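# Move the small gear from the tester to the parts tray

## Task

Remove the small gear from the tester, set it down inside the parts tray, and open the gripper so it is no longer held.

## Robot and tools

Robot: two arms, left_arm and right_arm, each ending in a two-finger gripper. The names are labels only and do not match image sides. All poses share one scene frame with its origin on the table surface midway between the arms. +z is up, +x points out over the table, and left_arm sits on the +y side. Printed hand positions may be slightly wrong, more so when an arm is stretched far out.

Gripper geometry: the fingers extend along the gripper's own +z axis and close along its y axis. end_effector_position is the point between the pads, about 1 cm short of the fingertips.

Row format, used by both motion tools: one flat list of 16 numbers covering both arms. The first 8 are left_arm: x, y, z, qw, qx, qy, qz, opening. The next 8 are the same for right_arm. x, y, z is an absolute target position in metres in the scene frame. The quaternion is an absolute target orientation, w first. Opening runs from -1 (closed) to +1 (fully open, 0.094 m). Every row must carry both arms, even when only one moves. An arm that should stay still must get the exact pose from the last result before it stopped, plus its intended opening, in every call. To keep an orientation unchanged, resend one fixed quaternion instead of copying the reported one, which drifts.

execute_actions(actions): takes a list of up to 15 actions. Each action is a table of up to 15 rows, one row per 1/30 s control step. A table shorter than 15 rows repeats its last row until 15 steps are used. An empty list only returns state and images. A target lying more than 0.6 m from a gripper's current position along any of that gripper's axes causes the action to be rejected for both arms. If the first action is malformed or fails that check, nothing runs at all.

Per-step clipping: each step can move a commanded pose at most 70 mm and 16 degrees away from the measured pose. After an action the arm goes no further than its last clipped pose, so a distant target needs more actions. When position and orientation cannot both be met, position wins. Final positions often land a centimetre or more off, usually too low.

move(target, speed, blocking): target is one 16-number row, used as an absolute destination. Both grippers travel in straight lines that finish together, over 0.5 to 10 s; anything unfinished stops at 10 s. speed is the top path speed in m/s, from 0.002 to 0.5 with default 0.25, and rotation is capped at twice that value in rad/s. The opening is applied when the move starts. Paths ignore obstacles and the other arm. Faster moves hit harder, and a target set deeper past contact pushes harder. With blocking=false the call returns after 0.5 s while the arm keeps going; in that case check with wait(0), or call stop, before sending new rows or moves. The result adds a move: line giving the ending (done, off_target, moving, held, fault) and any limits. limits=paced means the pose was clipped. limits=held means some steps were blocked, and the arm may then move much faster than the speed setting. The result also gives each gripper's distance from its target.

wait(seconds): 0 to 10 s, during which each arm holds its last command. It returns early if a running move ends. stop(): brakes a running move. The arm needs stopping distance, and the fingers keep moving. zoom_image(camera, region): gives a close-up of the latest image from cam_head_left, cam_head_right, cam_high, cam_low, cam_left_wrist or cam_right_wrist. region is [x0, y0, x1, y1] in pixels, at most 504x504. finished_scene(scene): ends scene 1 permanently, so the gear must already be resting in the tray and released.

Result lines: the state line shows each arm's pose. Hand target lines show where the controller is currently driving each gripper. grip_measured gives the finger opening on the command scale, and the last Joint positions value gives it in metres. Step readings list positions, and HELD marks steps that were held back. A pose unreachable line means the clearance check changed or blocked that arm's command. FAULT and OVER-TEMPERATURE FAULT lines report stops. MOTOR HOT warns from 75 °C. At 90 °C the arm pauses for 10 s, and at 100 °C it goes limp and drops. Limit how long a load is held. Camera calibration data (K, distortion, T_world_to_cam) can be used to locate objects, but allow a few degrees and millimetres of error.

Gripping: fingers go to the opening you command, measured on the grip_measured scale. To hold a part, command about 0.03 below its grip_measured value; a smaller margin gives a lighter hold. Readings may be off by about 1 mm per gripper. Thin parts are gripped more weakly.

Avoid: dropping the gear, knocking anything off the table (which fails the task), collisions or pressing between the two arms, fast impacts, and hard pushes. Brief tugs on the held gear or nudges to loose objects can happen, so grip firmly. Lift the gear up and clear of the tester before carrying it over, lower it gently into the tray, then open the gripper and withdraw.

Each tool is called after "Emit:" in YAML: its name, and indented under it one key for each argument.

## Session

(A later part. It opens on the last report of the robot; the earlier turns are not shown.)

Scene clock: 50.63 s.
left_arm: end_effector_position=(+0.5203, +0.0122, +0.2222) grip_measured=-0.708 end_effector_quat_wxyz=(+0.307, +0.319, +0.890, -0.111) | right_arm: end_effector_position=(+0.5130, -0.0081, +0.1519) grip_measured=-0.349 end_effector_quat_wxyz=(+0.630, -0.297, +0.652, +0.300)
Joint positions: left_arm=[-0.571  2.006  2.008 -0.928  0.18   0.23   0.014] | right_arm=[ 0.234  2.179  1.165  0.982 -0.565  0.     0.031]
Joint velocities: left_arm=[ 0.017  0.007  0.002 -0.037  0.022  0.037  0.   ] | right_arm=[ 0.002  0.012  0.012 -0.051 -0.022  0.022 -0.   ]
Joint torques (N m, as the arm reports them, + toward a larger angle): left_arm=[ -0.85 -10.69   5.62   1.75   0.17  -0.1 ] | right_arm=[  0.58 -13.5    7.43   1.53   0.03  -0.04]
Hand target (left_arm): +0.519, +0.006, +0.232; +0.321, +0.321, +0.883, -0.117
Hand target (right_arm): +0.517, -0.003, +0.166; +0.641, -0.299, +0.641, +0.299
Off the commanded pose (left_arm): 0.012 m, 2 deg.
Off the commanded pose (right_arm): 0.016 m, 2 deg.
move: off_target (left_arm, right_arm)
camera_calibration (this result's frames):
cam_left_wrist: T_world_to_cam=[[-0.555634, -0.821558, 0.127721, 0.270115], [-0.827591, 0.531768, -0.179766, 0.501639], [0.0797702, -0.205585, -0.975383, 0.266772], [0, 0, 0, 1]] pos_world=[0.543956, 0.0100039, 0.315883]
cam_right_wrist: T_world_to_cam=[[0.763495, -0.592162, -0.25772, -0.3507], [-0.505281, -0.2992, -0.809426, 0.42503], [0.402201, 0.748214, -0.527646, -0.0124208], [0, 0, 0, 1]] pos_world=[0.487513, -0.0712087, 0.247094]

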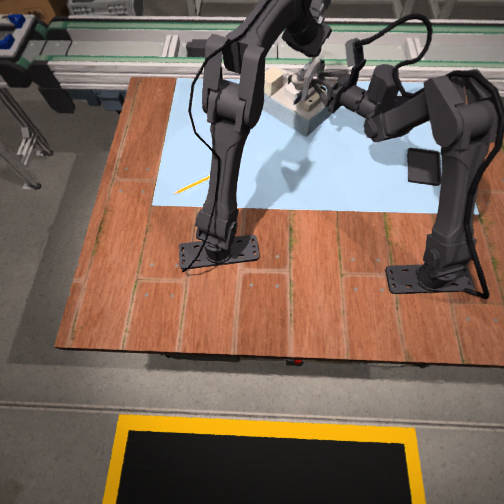

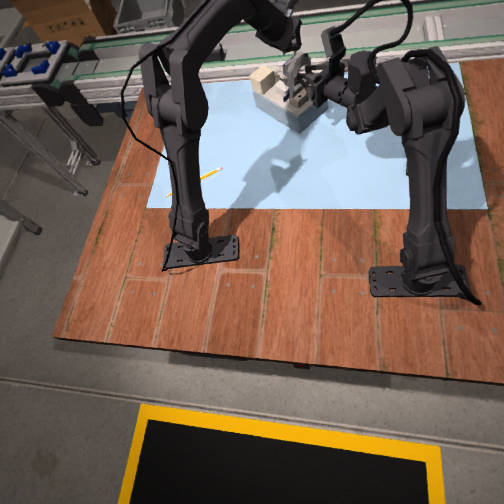

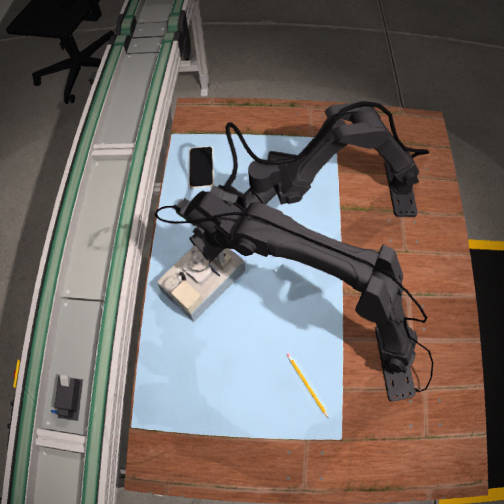

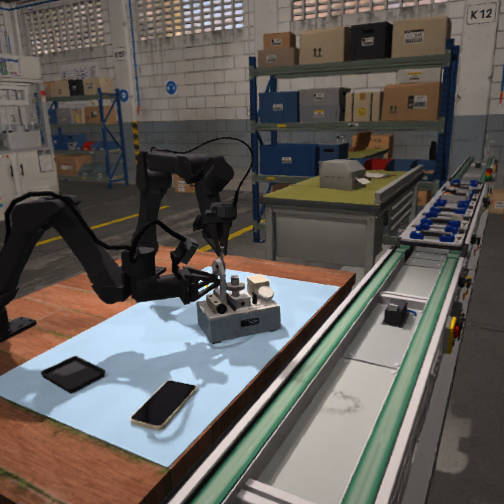

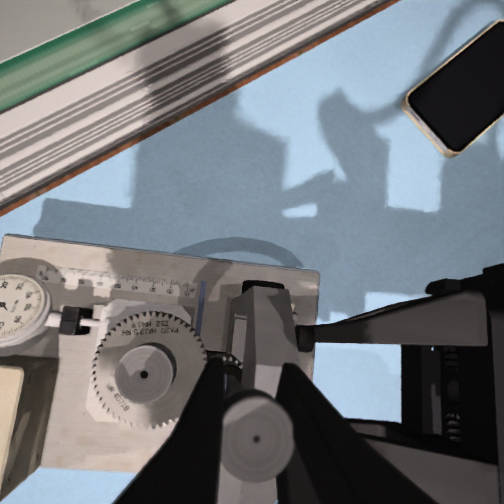

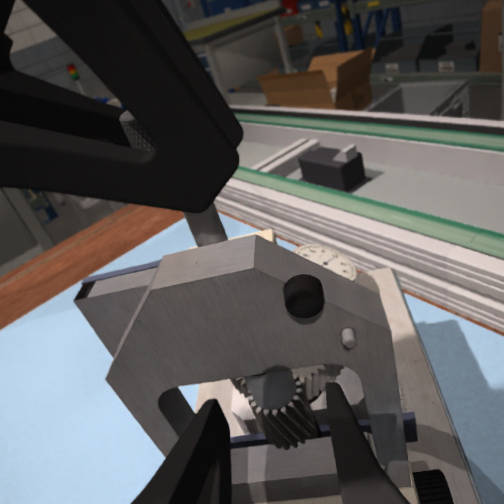

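Emit:
move:
  target: [0.519,0.006,0.232,0.321,0.321,0.883,-0.117,-0.74,0.527,0.016,0.161,0.641,-0.299,0.641,0.299,-0.42]
  speed: 0.02

Emit:
zoom_image:
  camera: "cam_low"
  region: [170, 230, 270, 330]

Scene clock: 54.97 s.
left_arm: end_effector_position=(+0.5203, +0.0122, +0.2222) grip_measured=-0.708 end_effector_quat_wxyz=(+0.307, +0.319, +0.890, -0.111) | right_arm: end_effector_position=(+0.5228, +0.0100, +0.1456) grip_measured=-0.418 end_effector_quat_wxyz=(+0.629, -0.297, +0.653, +0.300)
Joint positions: left_arm=[-0.571  2.006  2.008 -0.928  0.18   0.23   0.014] | right_arm=[ 0.266  2.236  1.24   0.961 -0.533  0.     0.027]
Joint velocities: left_arm=[-0.002 -0.002  0.002 -0.007 -0.007  0.051  0.001] | right_arm=[ 0.012  0.002 -0.017  0.066  0.022  0.007  0.001]
Joint torques (N m, as the arm reports them, + toward a larger angle): left_arm=[ -0.83 -10.39   5.42   1.85   0.15  -0.11] | right_arm=[  0.66 -14.17   7.49   1.59   0.1   -0.04]
Hand target (left_arm): +0.519, +0.006, +0.232; +0.321, +0.321, +0.883, -0.117
Hand target (right_arm): +0.527, +0.016, +0.161; +0.641, -0.299, +0.641, +0.299
Off the commanded pose (left_arm): 0.012 m, 2 deg.
Off the commanded pose (right_arm): 0.017 m, 2 deg.
move: off_target (left_arm, right_arm)
camera_calibration (this result's frames):
cam_left_wrist: T_world_to_cam=[[-0.555634, -0.821558, 0.127721, 0.270115], [-0.827591, 0.531768, -0.179766, 0.501639], [0.0797702, -0.205585, -0.975383, 0.266772], [0, 0, 0, 1]] pos_world=[0.543956, 0.0100039, 0.315883]
cam_right_wrist: T_world_to_cam=[[0.763072, -0.592368, -0.258497, -0.348841], [-0.507227, -0.301003, -0.807538, 0.431069], [0.400552, 0.747326, -0.530153, -0.0319788], [0, 0, 0, 1]] pos_world=[0.49765, -0.0529904, 0.240977]

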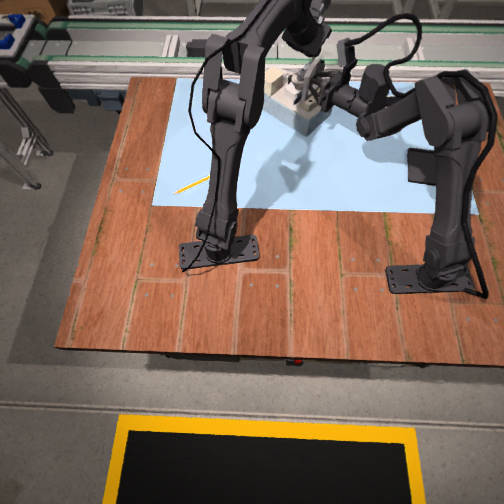

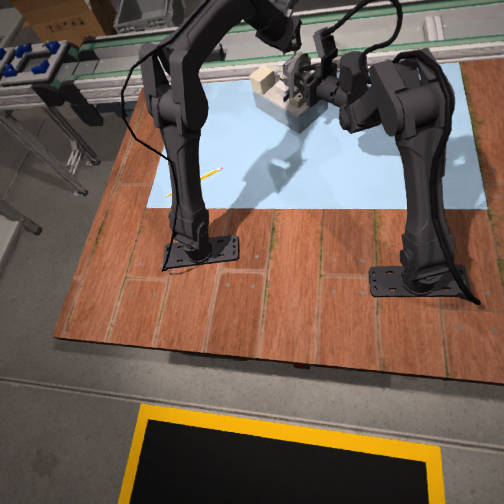

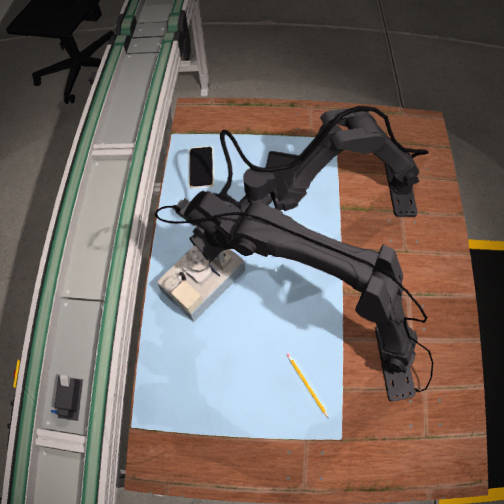

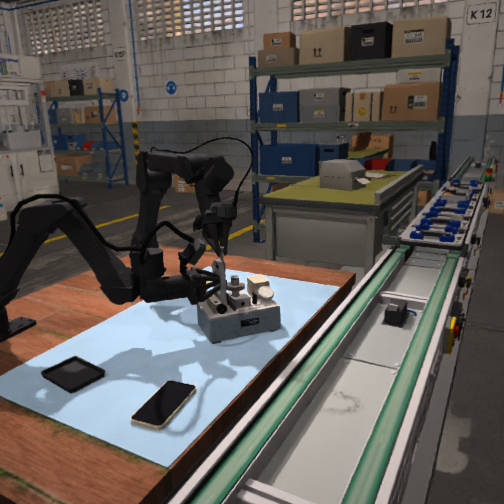

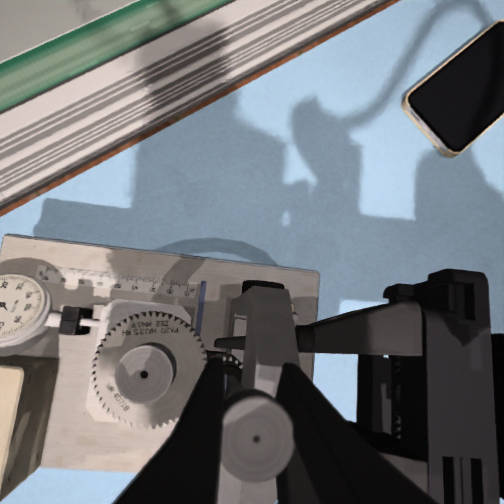

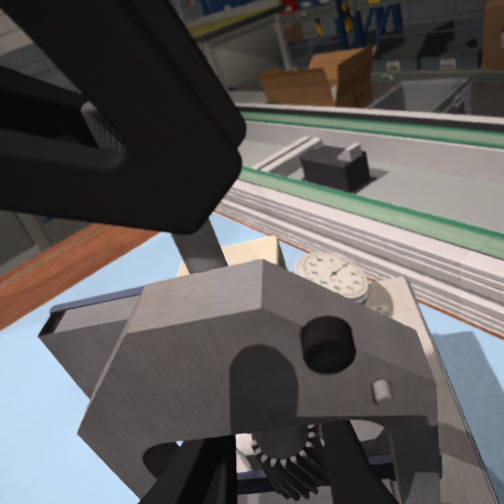

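Region (170, 230, 270, 330) of cam_low's 504x504 image, scaled by 5.040, with more detail than that image has.

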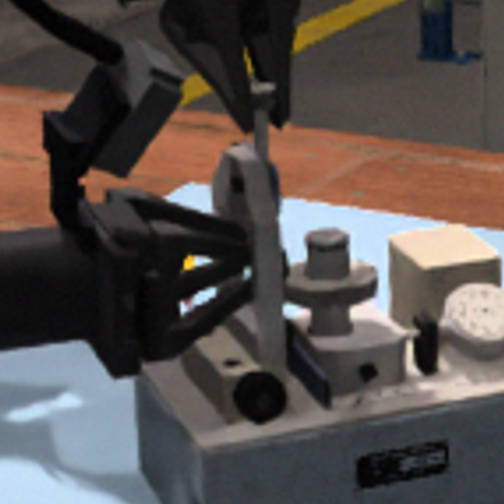

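Emit:
move:
  target: [0.519,0.006,0.232,0.321,0.321,0.883,-0.117,-0.74,0.5305,0.019,0.166,0.641,-0.299,0.641,0.299,-0.42]
  speed: 0.02

Emit:
move:
  target: [0.519,0.006,0.232,0.321,0.321,0.883,-0.117,-0.74,0.5305,0.019,0.166,0.641,-0.299,0.641,0.299,-0.75]
  speed: 0.02

Scene clock: 58.37 s.
left_arm: end_effector_position=(+0.5203, +0.0122, +0.2222) grip_measured=-0.708 end_effector_quat_wxyz=(+0.307, +0.319, +0.890, -0.111) | right_arm: end_effector_position=(+0.5269, +0.0118, +0.1495) grip_measured=-0.419 end_effector_quat_wxyz=(+0.628, -0.296, +0.654, +0.299)
Joint positions: left_arm=[-0.571  2.006  2.008 -0.928  0.18   0.23   0.014] | right_arm=[ 0.268  2.236  1.264  0.935 -0.528  0.     0.027]
Joint velocities: left_arm=[ 0.002 -0.017  0.002 -0.081  0.007 -0.081 -0.   ] | right_arm=[ 0.022 -0.017 -0.002  0.037  0.022  0.037 -0.001]
Joint torques (N m, as the arm reports them, + toward a larger angle): left_arm=[ -0.69 -10.55   5.47   1.77   0.22  -0.08] | right_arm=[  0.66 -14.28   7.79   1.6    0.07  -0.04]
Hand target (left_arm): +0.519, +0.006, +0.232; +0.321, +0.321, +0.883, -0.117
Hand target (right_arm): +0.530, +0.018, +0.166; +0.641, -0.299, +0.641, +0.299
Off the commanded pose (left_arm): 0.012 m, 2 deg.
Off the commanded pose (right_arm): 0.018 m, 2 deg.
move: off_target (left_arm, right_arm)
camera_calibration (this result's frames):
cam_left_wrist: T_world_to_cam=[[-0.555634, -0.821558, 0.127721, 0.270115], [-0.827591, 0.531768, -0.179766, 0.501639], [0.0797702, -0.205585, -0.975383, 0.266772], [0, 0, 0, 1]] pos_world=[0.543956, 0.0100039, 0.315883]
cam_right_wrist: T_world_to_cam=[[0.760812, -0.594899, -0.259344, -0.348488], [-0.509546, -0.300102, -0.806413, 0.437918], [0.401904, 0.745677, -0.53145, -0.0333745], [0, 0, 0, 1]] pos_world=[0.501687, -0.0510085, 0.245028]

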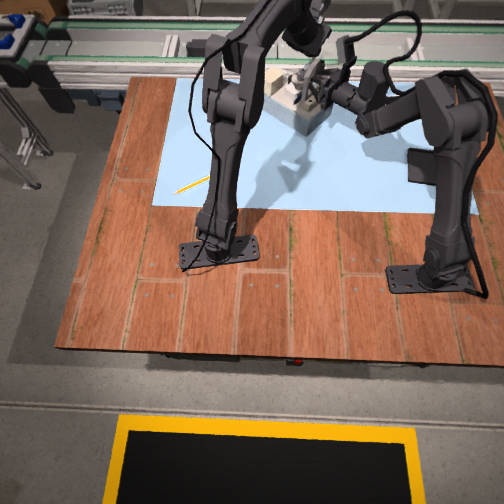

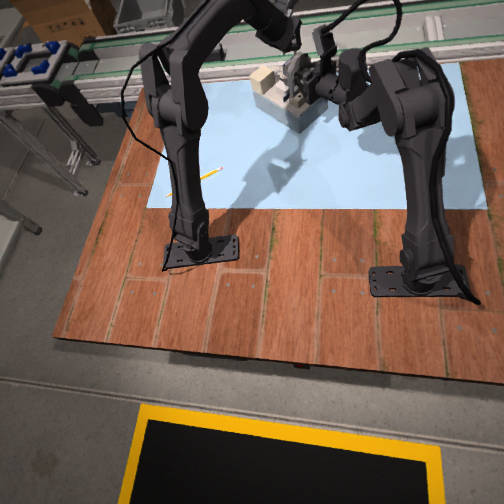

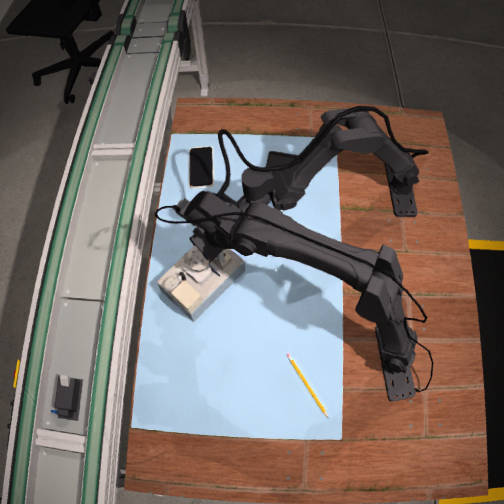

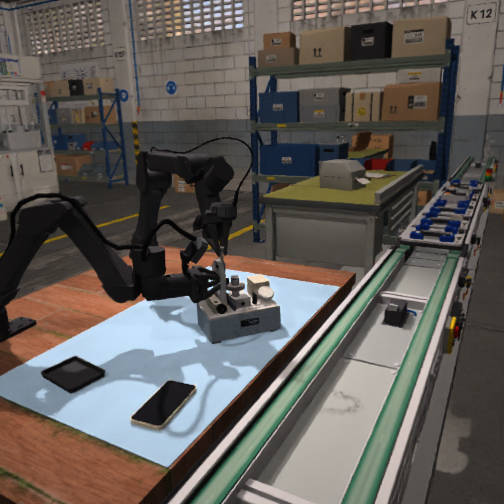

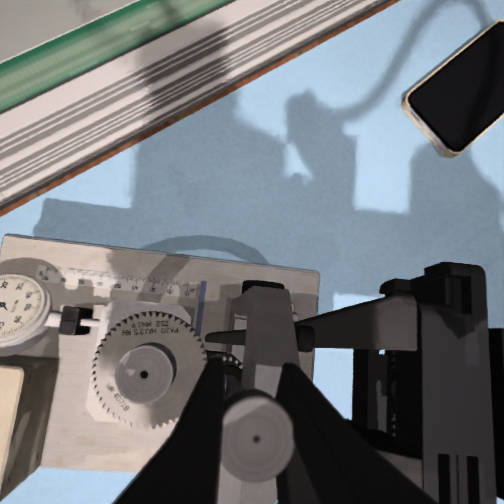

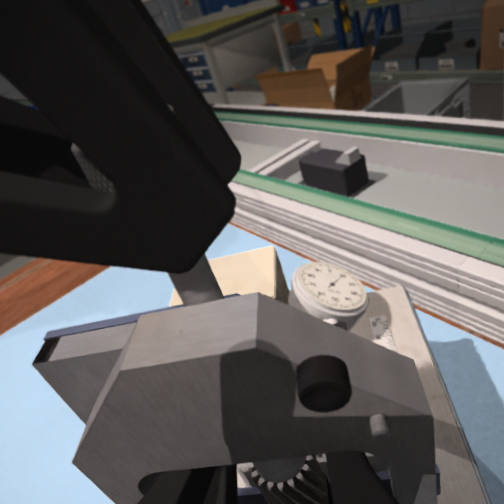

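Scene clock: 59.53 s.
left_arm: end_effector_position=(+0.5203, +0.0122, +0.2222) grip_measured=-0.708 end_effector_quat_wxyz=(+0.307, +0.319, +0.890, -0.111) | right_arm: end_effector_position=(+0.5266, +0.0123, +0.1495) grip_measured=-0.676 end_effector_quat_wxyz=(+0.628, -0.297, +0.654, +0.299)
Joint positions: left_arm=[-0.571  2.006  2.008 -0.928  0.18   0.23   0.014] | right_arm=[ 0.269  2.236  1.264  0.935 -0.528  0.     0.015]
Joint velocities: left_arm=[-0.007  0.012  0.002 -0.037 -0.037  0.007 -0.001] | right_arm=[-0.017  0.002 -0.007  0.007 -0.007 -0.037 -0.001]
Joint torques (N m, as the arm reports them, + toward a larger angle): left_arm=[ -0.63 -10.56   5.35   1.81   0.12  -0.04] | right_arm=[  0.75 -14.3    7.67   1.59   0.08  -0.03]
Hand target (left_arm): +0.519, +0.006, +0.232; +0.321, +0.321, +0.883, -0.117
Hand target (right_arm): +0.530, +0.019, +0.166; +0.641, -0.299, +0.641, +0.299
Off the commanded pose (left_arm): 0.012 m, 2 deg.
Off the commanded pose (right_arm): 0.018 m, 2 deg.
move: off_target (left_arm, right_arm)
camera_calibration (this result's frames):
cam_left_wrist: T_world_to_cam=[[-0.555634, -0.821558, 0.127721, 0.270115], [-0.827591, 0.531768, -0.179766, 0.501639], [0.0797702, -0.205585, -0.975383, 0.266772], [0, 0, 0, 1]] pos_world=[0.543956, 0.0100039, 0.315883]
cam_right_wrist: T_world_to_cam=[[0.761799, -0.593786, -0.258999, -0.348535], [-0.508857, -0.301062, -0.80649, 0.437565], [0.400907, 0.746177, -0.531501, -0.0330846], [0, 0, 0, 1]] pos_world=[0.501436, -0.0505341, 0.245037]

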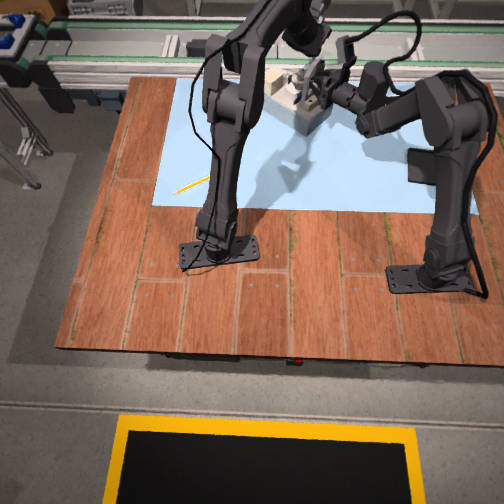

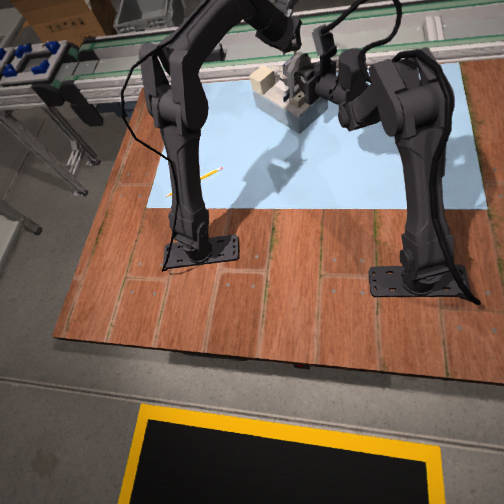

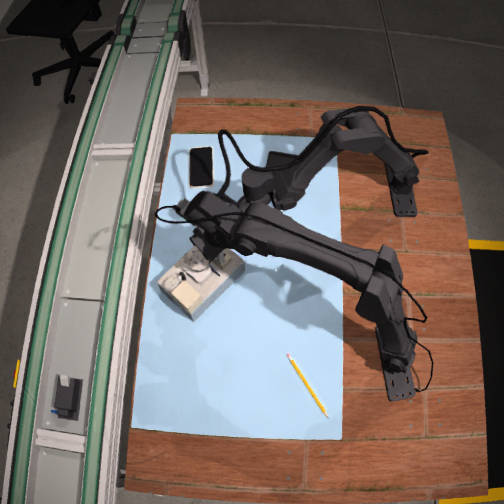

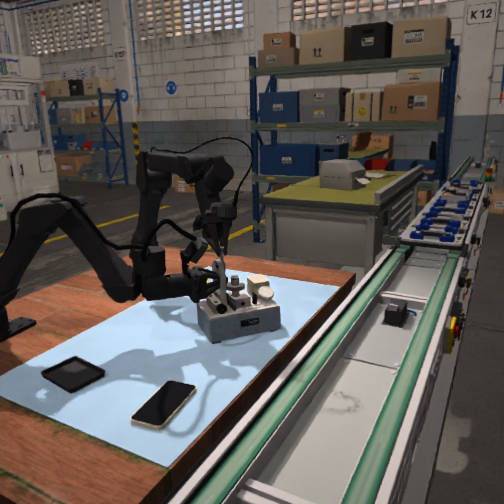

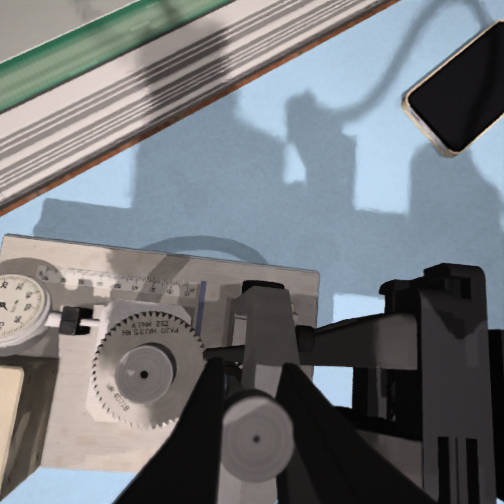

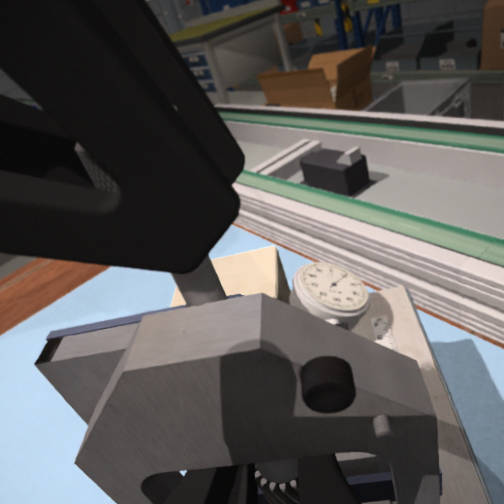

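Hub gripped. Lift the plunger.

Emit:
move:
  target: [0.52,0.01,0.255,0.321,0.321,0.883,-0.117,-0.74,0.5305,0.019,0.166,0.641,-0.299,0.641,0.299,-0.72]
  speed: 0.03

Scene clock: 62.10 s.
left_arm: end_effector_position=(+0.5199, +0.0123, +0.2233) grip_measured=-0.708 end_effector_quat_wxyz=(+0.290, +0.319, +0.895, -0.110) | right_arm: end_effector_position=(+0.5266, +0.0123, +0.1495) grip_measured=-0.676 end_effector_quat_wxyz=(+0.628, -0.297, +0.654, +0.299)
Joint positions: left_arm=[-0.571  2.048  2.097 -1.012  0.18   0.23   0.014] | right_arm=[ 0.269  2.236  1.264  0.935 -0.528  0.     0.015]
Joint velocities: left_arm=[ 0.002 -0.007 -0.007 -0.022  0.007  0.051 -0.   ] | right_arm=[-0.002  0.002 -0.002  0.066 -0.051  0.022  0.   ]
Joint torques (N m, as the arm reports them, + toward a larger angle): left_arm=[  0.03 -11.86   9.56   1.56   0.18  -0.04] | right_arm=[  0.74 -14.29   7.67   1.6    0.08  -0.03]
Hand target (left_arm): +0.519, +0.010, +0.255; +0.321, +0.321, +0.883, -0.117
Hand target (right_arm): +0.530, +0.019, +0.166; +0.641, -0.299, +0.641, +0.299
Off the commanded pose (left_arm): 0.032 m, 4 deg.
Off the commanded pose (right_arm): 0.018 m, 2 deg.
move: off_target (left_arm, right_arm)
camera_calibration (this result's frames):
cam_left_wrist: T_world_to_cam=[[-0.551157, -0.823443, 0.134788, 0.266013], [-0.833109, 0.53409, -0.143792, 0.496236], [0.0464156, -0.191545, -0.980386, 0.286176], [0, 0, 0, 1]] pos_world=[0.546751, 0.00882766, 0.316062]
cam_right_wrist: T_world_to_cam=[[0.761799, -0.593786, -0.258999, -0.348535], [-0.508857, -0.301062, -0.80649, 0.437565], [0.400907, 0.746177, -0.531501, -0.0330846], [0, 0, 0, 1]] pos_world=[0.501436, -0.0505341, 0.245037]

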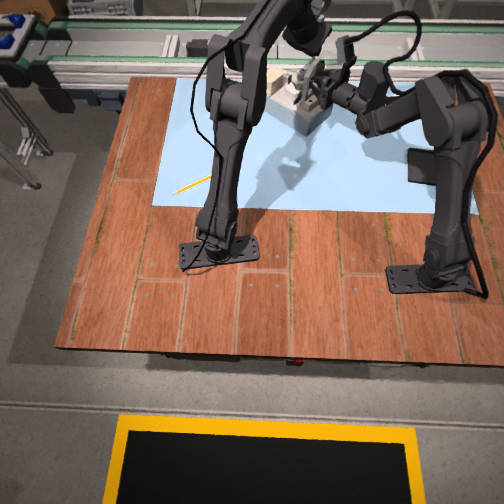

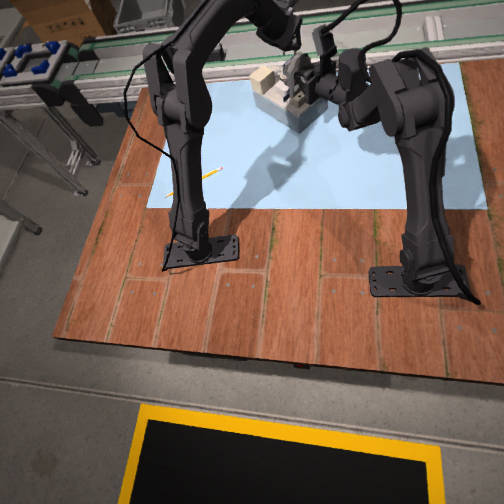

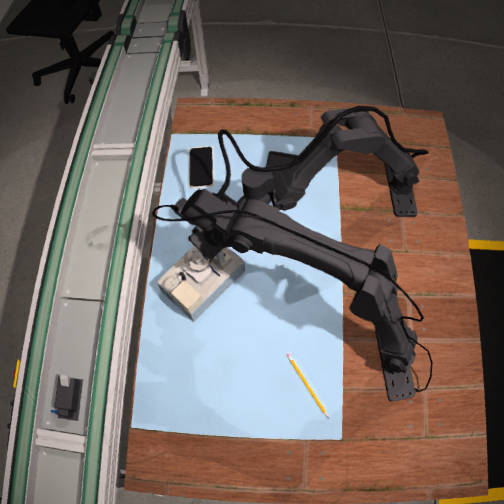

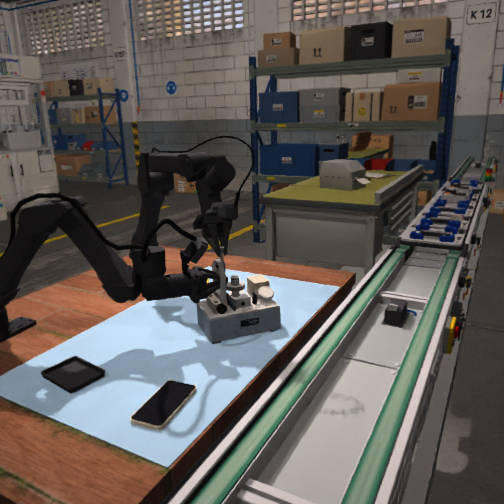

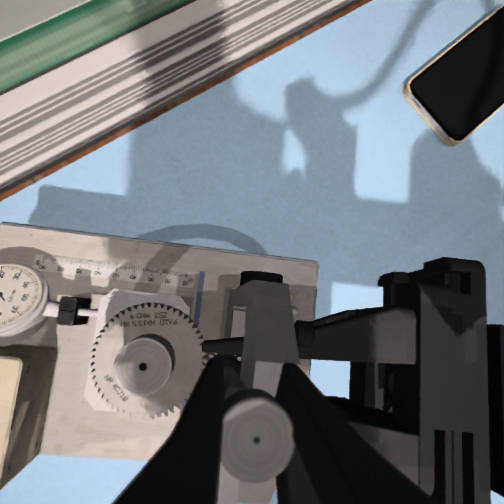

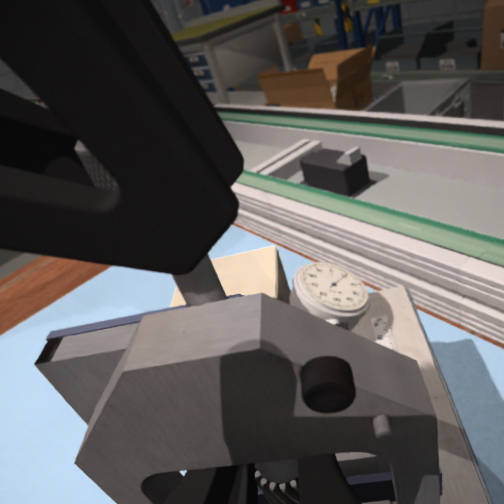

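Only a small force so far; pull more.

Emit:
move:
  target: [0.52,0.01,0.28,0.321,0.321,0.883,-0.117,-0.75,0.5305,0.019,0.166,0.641,-0.299,0.641,0.299,-0.72]
  speed: 0.03

Scene clock: 65.33 s.
left_arm: end_effector_position=(+0.5196, +0.0127, +0.2338) grip_measured=-0.708 end_effector_quat_wxyz=(+0.270, +0.320, +0.902, -0.109) | right_arm: end_effector_position=(+0.5266, +0.0123, +0.1495) grip_measured=-0.676 end_effector_quat_wxyz=(+0.628, -0.297, +0.654, +0.299)
Joint positions: left_arm=[-0.571  2.123  2.28  -1.162  0.179  0.231  0.014] | right_arm=[ 0.269  2.236  1.264  0.935 -0.528  0.     0.015]
Joint velocities: left_arm=[ 0.002  0.007  0.002  0.007 -0.037 -0.022  0.   ] | right_arm=[-0.007 -0.012  0.002  0.007 -0.007  0.022  0.   ]
Joint torques (N m, as the arm reports them, + toward a larger angle): left_arm=[ -0.14 -13.19   9.88   1.59   0.22   0.  ] | right_arm=[  0.75 -14.3    7.66   1.6    0.08  -0.03]
Hand target (left_arm): +0.518, +0.011, +0.279; +0.321, +0.321, +0.883, -0.117
Hand target (right_arm): +0.530, +0.019, +0.166; +0.641, -0.299, +0.641, +0.299
Off the commanded pose (left_arm): 0.046 m, 6 deg.
Off the commanded pose (right_arm): 0.018 m, 2 deg.
move: off_target (left_arm, right_arm)
camera_calibration (this result's frames):
cam_left_wrist: T_world_to_cam=[[-0.546564, -0.825518, 0.140666, 0.260977], [-0.837358, 0.536772, -0.103476, 0.490008], [0.00991595, -0.174344, -0.984635, 0.316262], [0, 0, 0, 1]] pos_world=[0.549817, 0.00755752, 0.325396]
cam_right_wrist: T_world_to_cam=[[0.761799, -0.593786, -0.258999, -0.348535], [-0.508857, -0.301062, -0.80649, 0.437565], [0.400907, 0.746177, -0.531501, -0.0330846], [0, 0, 0, 1]] pos_world=[0.501436, -0.0505341, 0.245037]

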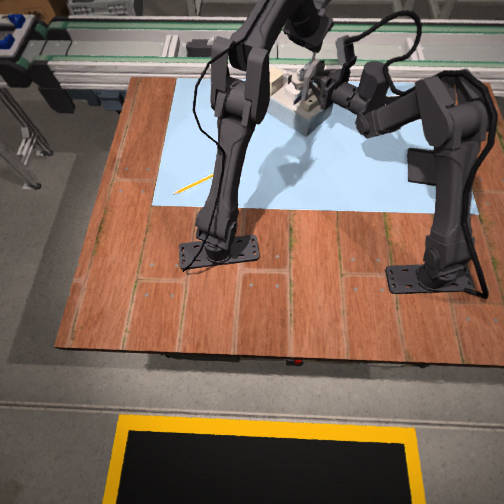

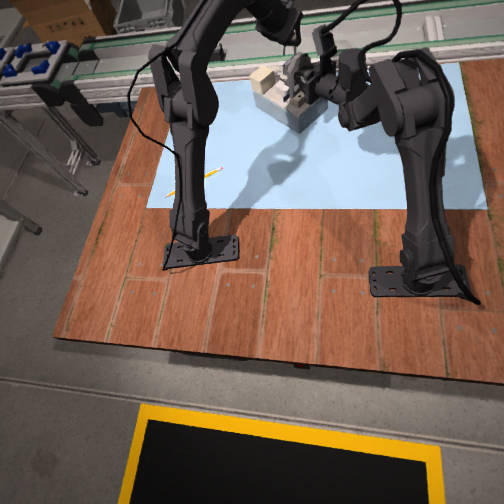

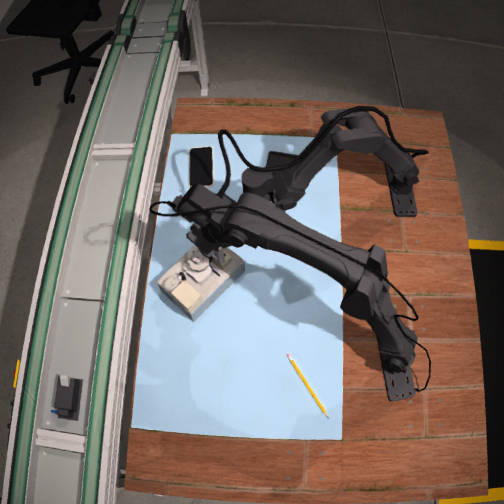

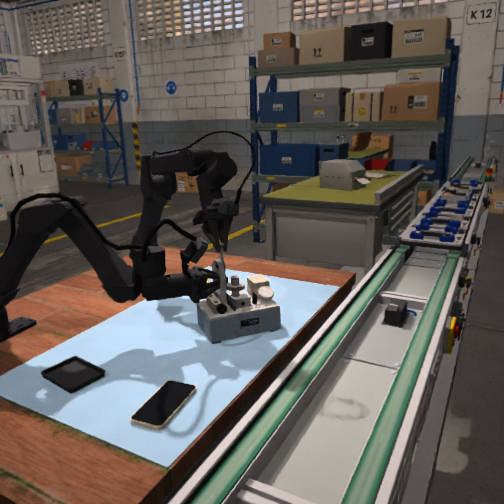

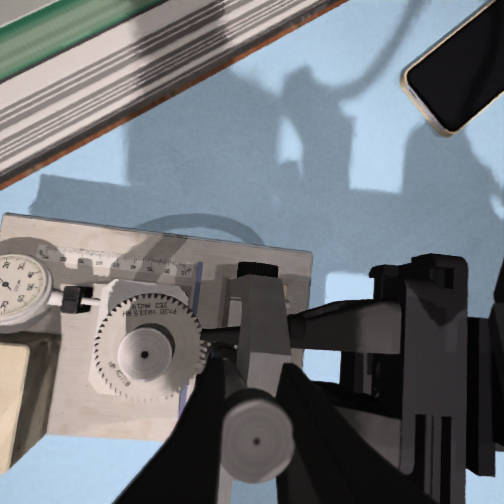

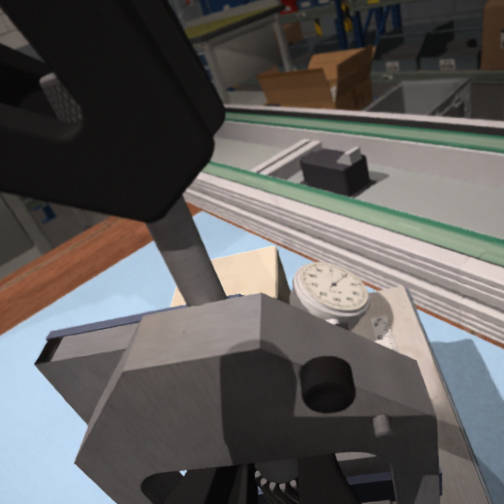

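Emit:
execute_actions:
  actions:
    - [[0.52,0.01,0.285,0.321,0.321,0.883,-0.117,-0.75,0.5305,0.019,0.166,0.641,-0.299,0.641,0.299,-0.72]]
    - [[0.52,0.01,0.29,0.321,0.321,0.883,-0.117,-0.75,0.5305,0.019,0.169,0.641,-0.299,0.641,0.299,-0.72]]
    - [[0.52,0.01,0.29,0.321,0.321,0.883,-0.117,-0.75,0.53,0.018,0.173,0.641,-0.299,0.641,0.299,-0.72]]

Scene clock: 69.13 s.
left_arm: end_effector_position=(+0.5194, +0.0128, +0.2389) grip_measured=-0.708 end_effector_quat_wxyz=(+0.263, +0.320, +0.904, -0.108) | right_arm: end_effector_position=(+0.5266, +0.0123, +0.1493) grip_measured=-0.676 end_effector_quat_wxyz=(+0.628, -0.297, +0.654, +0.299)
Joint positions: left_arm=[-0.571  2.163  2.376 -1.233  0.178  0.232  0.014] | right_arm=[ 0.269  2.236  1.264  0.934 -0.528  0.     0.015]
Joint velocities: left_arm=[-0.012 -0.002  0.027  0.007 -0.022  0.007  0.   ] | right_arm=[ 0.012  0.002 -0.002 -0.022  0.022 -0.007 -0.   ]
Joint torques (N m, as the arm reports them, + toward a larger angle): left_arm=[ -0.1  -13.85  10.15   1.58   0.22  -0.02] | right_arm=[  0.62 -15.91   7.66   1.45   0.06  -0.03]
Hand target (left_arm): +0.518, +0.011, +0.289; +0.321, +0.321, +0.883, -0.117
Hand target (right_arm): +0.529, +0.018, +0.173; +0.641, -0.299, +0.641, +0.299
Off the commanded pose (left_arm): 0.051 m, 7 deg.
Off the commanded pose (right_arm): 0.025 m, 2 deg.
Step readings (end_effector_position; steps 1 to 15: 1st action; 16 to 30: 2nd action; 31 to 45: 3rd action):
0: left_arm (+0.5196, +0.0127, +0.2339) | right_arm (+0.5266, +0.0123, +0.1495)
1: left_arm (+0.5196, +0.0127, +0.2344) | right_arm (+0.5266, +0.0123, +0.1495)
2: left_arm (+0.5195, +0.0127, +0.2349) | right_arm (+0.5266, +0.0123, +0.1495)
4: left_arm (+0.5196, +0.0127, +0.2359) | right_arm (+0.5266, +0.0123, +0.1495)
8: left_arm (+0.5195, +0.0127, +0.2362) | right_arm (+0.5266, +0.0123, +0.1495)
15: left_arm (+0.5194, +0.0127, +0.2363) | right_arm (+0.5266, +0.0123, +0.1495)
16: left_arm (+0.5195, +0.0128, +0.2367) | right_arm (+0.5266, +0.0123, +0.1495)
17: left_arm (+0.5196, +0.0127, +0.2374) | right_arm (+0.5266, +0.0123, +0.1495)
19: left_arm (+0.5195, +0.0128, +0.2382) | right_arm (+0.5266, +0.0123, +0.1495)
23: left_arm (+0.5194, +0.0128, +0.2388) | right_arm (+0.5266, +0.0123, +0.1495)
30: left_arm (+0.5194, +0.0128, +0.2389) | right_arm (+0.5266, +0.0123, +0.1495)
31: left_arm (+0.5194, +0.0128, +0.2389) | right_arm (+0.5266, +0.0123, +0.1494)
32: left_arm (+0.5194, +0.0128, +0.2389) | right_arm (+0.5266, +0.0123, +0.1493)
34: left_arm (+0.5194, +0.0128, +0.2389) | right_arm (+0.5266, +0.0123, +0.1493)
38: left_arm (+0.5194, +0.0128, +0.2389) | right_arm (+0.5266, +0.0123, +0.1493)
45: end_effector_position above
camera_calibration (this result's frames):
cam_left_wrist: T_world_to_cam=[[-0.544937, -0.826228, 0.142795, 0.258941], [-0.838467, 0.537776, -0.0881468, 0.487227], [-0.00396243, -0.167764, -0.985819, 0.328729], [0, 0, 0, 1]] pos_world=[0.550934, 0.0070743, 0.330039]
cam_right_wrist: T_world_to_cam=[[0.76152, -0.593885, -0.259593, -0.34836], [-0.509726, -0.301371, -0.805825, 0.437714], [0.400334, 0.745973, -0.532219, -0.0328032], [0, 0, 0, 1]] pos_world=[0.501529, -0.0505007, 0.244831]

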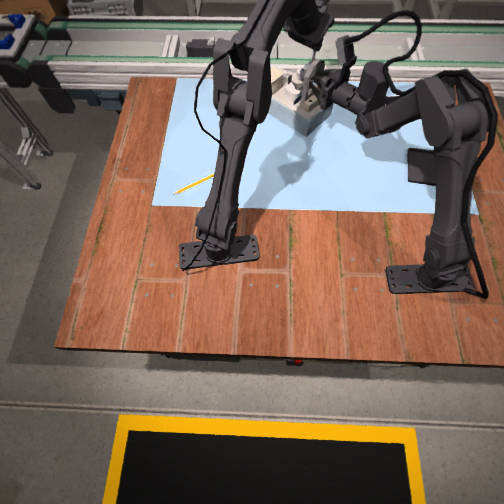

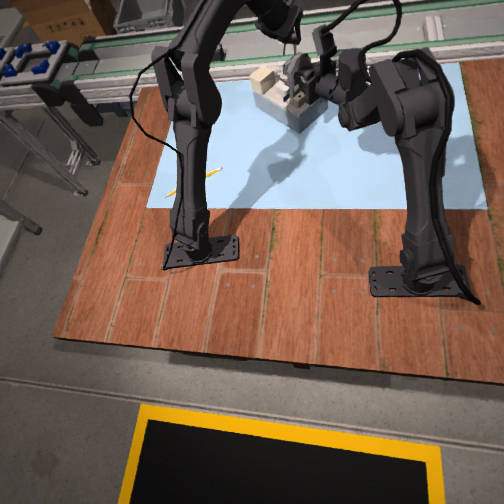

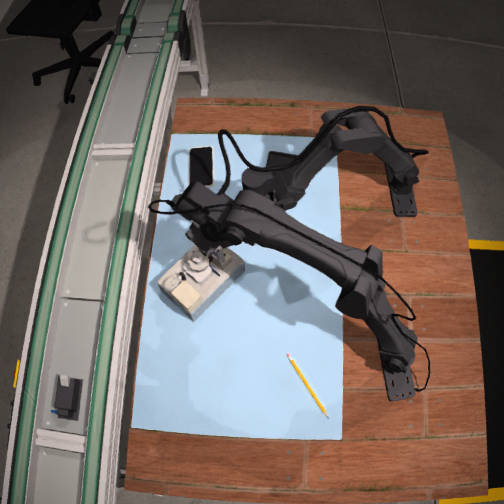

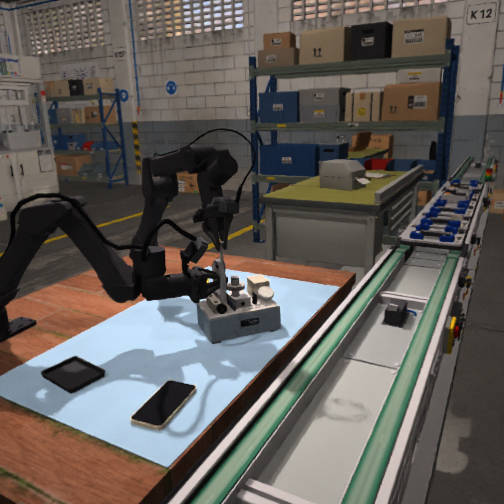

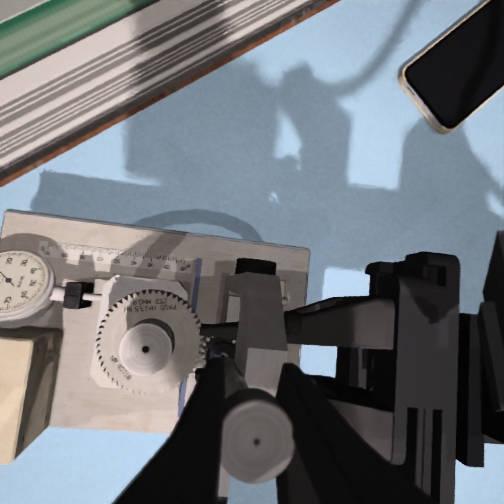

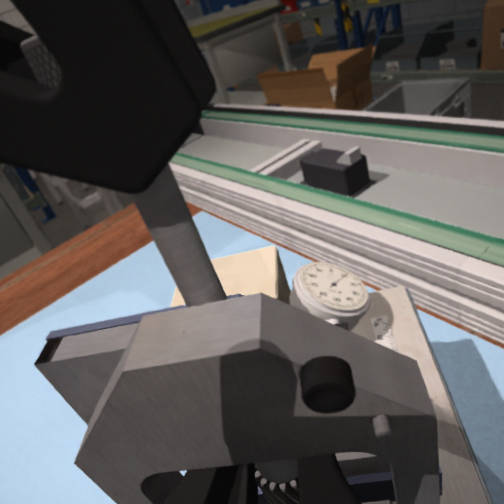

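Emit:
execute_actions:
  actions:
    - [[0.52,0.01,0.29,0.321,0.321,0.883,-0.117,-0.75,0.529,0.016,0.177,0.641,-0.299,0.641,0.299,-0.72]]
    - [[0.52,0.01,0.29,0.321,0.321,0.883,-0.117,-0.75,0.528,0.015,0.181,0.641,-0.299,0.641,0.299,-0.72]]

Scene clock: 71.97 s.
left_arm: end_effector_position=(+0.5194, +0.0128, +0.2389) grip_measured=-0.708 end_effector_quat_wxyz=(+0.263, +0.320, +0.904, -0.108) | right_arm: end_effector_position=(+0.5264, +0.0117, +0.1497) grip_measured=-0.676 end_effector_quat_wxyz=(+0.623, -0.296, +0.660, +0.298)
Joint positions: left_arm=[-0.571  2.163  2.376 -1.233  0.178  0.232  0.014] | right_arm=[ 0.269  2.224  1.264  0.906 -0.525 -0.002  0.015]
Joint velocities: left_arm=[-0.002  0.012  0.012 -0.022 -0.007 -0.051  0.   ] | right_arm=[-0.017 -0.002  0.002 -0.037  0.037  0.022 -0.   ]
Joint torques (N m, as the arm reports them, + toward a larger angle): left_arm=[ -0.24 -13.82  10.09   1.62   0.2   -0.09] | right_arm=[  0.28 -17.11   7.16   1.53  -0.02  -0.01]
Hand target (left_arm): +0.518, +0.011, +0.289; +0.321, +0.321, +0.883, -0.117
Hand target (right_arm): +0.527, +0.015, +0.181; +0.641, -0.298, +0.641, +0.299
Off the commanded pose (left_arm): 0.051 m, 7 deg.
Off the commanded pose (right_arm): 0.031 m, 3 deg.
Step readings (end_effector_position; steps 1 to 15: 1st action; 16 to 30: 2nd action):
0: left_arm (+0.5194, +0.0128, +0.2389) | right_arm (+0.5266, +0.0123, +0.1493)
1: left_arm (+0.5194, +0.0128, +0.2389) | right_arm (+0.5265, +0.0123, +0.1495)
2: left_arm (+0.5194, +0.0128, +0.2389) | right_arm (+0.5265, +0.0122, +0.1495)
4: left_arm (+0.5194, +0.0128, +0.2389) | right_arm (+0.5264, +0.0122, +0.1496)
8: left_arm (+0.5194, +0.0128, +0.2389) | right_arm (+0.5265, +0.0121, +0.1495)
15: left_arm (+0.5194, +0.0128, +0.2389) | right_arm (+0.5264, +0.0121, +0.1494)
16: left_arm (+0.5194, +0.0128, +0.2389) | right_arm (+0.5264, +0.0120, +0.1500)
17: left_arm (+0.5194, +0.0128, +0.2389) | right_arm (+0.5264, +0.0120, +0.1498)
19: left_arm (+0.5194, +0.0128, +0.2389) | right_arm (+0.5264, +0.0118, +0.1498)
23: left_arm (+0.5194, +0.0128, +0.2389) | right_arm (+0.5263, +0.0117, +0.1496)
30: end_effector_position above
camera_calibration (this result's frames):
cam_left_wrist: T_world_to_cam=[[-0.544937, -0.826228, 0.142795, 0.258941], [-0.838467, 0.537776, -0.0881468, 0.487227], [-0.00396243, -0.167764, -0.985819, 0.328729], [0, 0, 0, 1]] pos_world=[0.550934, 0.0070743, 0.330039]
cam_right_wrist: T_world_to_cam=[[0.756169, -0.597997, -0.265721, -0.344642], [-0.521568, -0.305543, -0.796624, 0.442706], [0.39519, 0.740975, -0.542938, -0.02768], [0, 0, 0, 1]] pos_world=[0.502448, -0.0503191, 0.246063]

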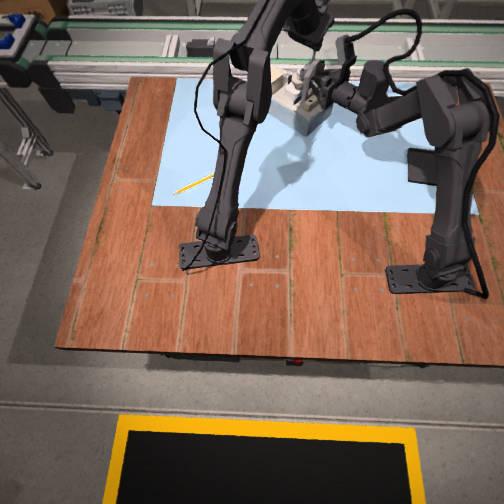

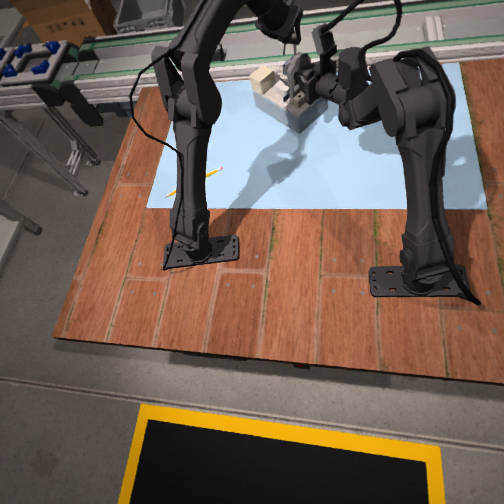

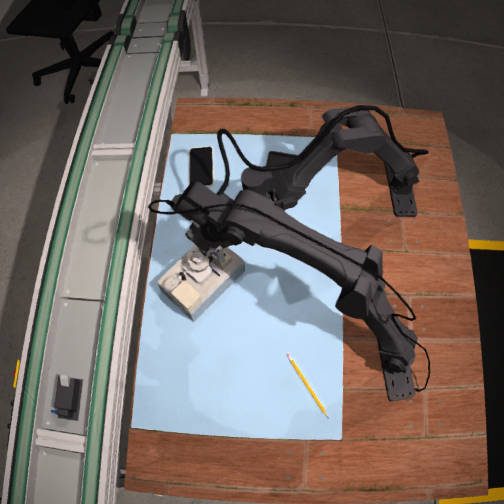

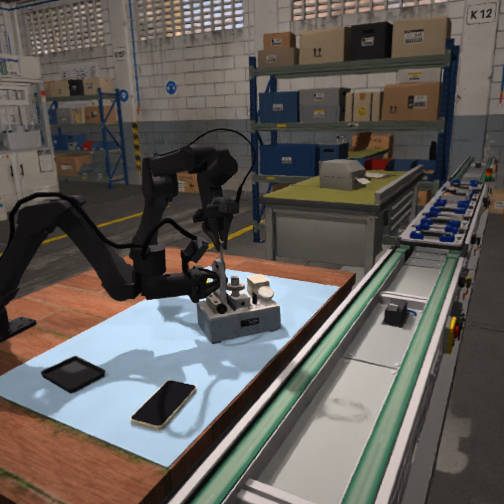

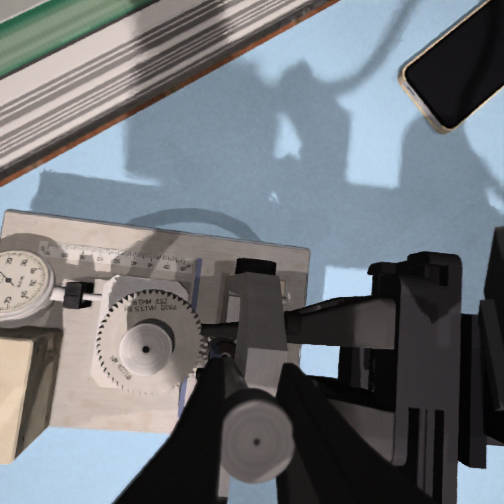

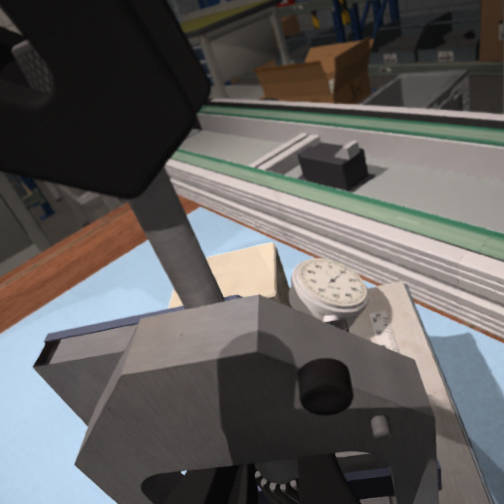

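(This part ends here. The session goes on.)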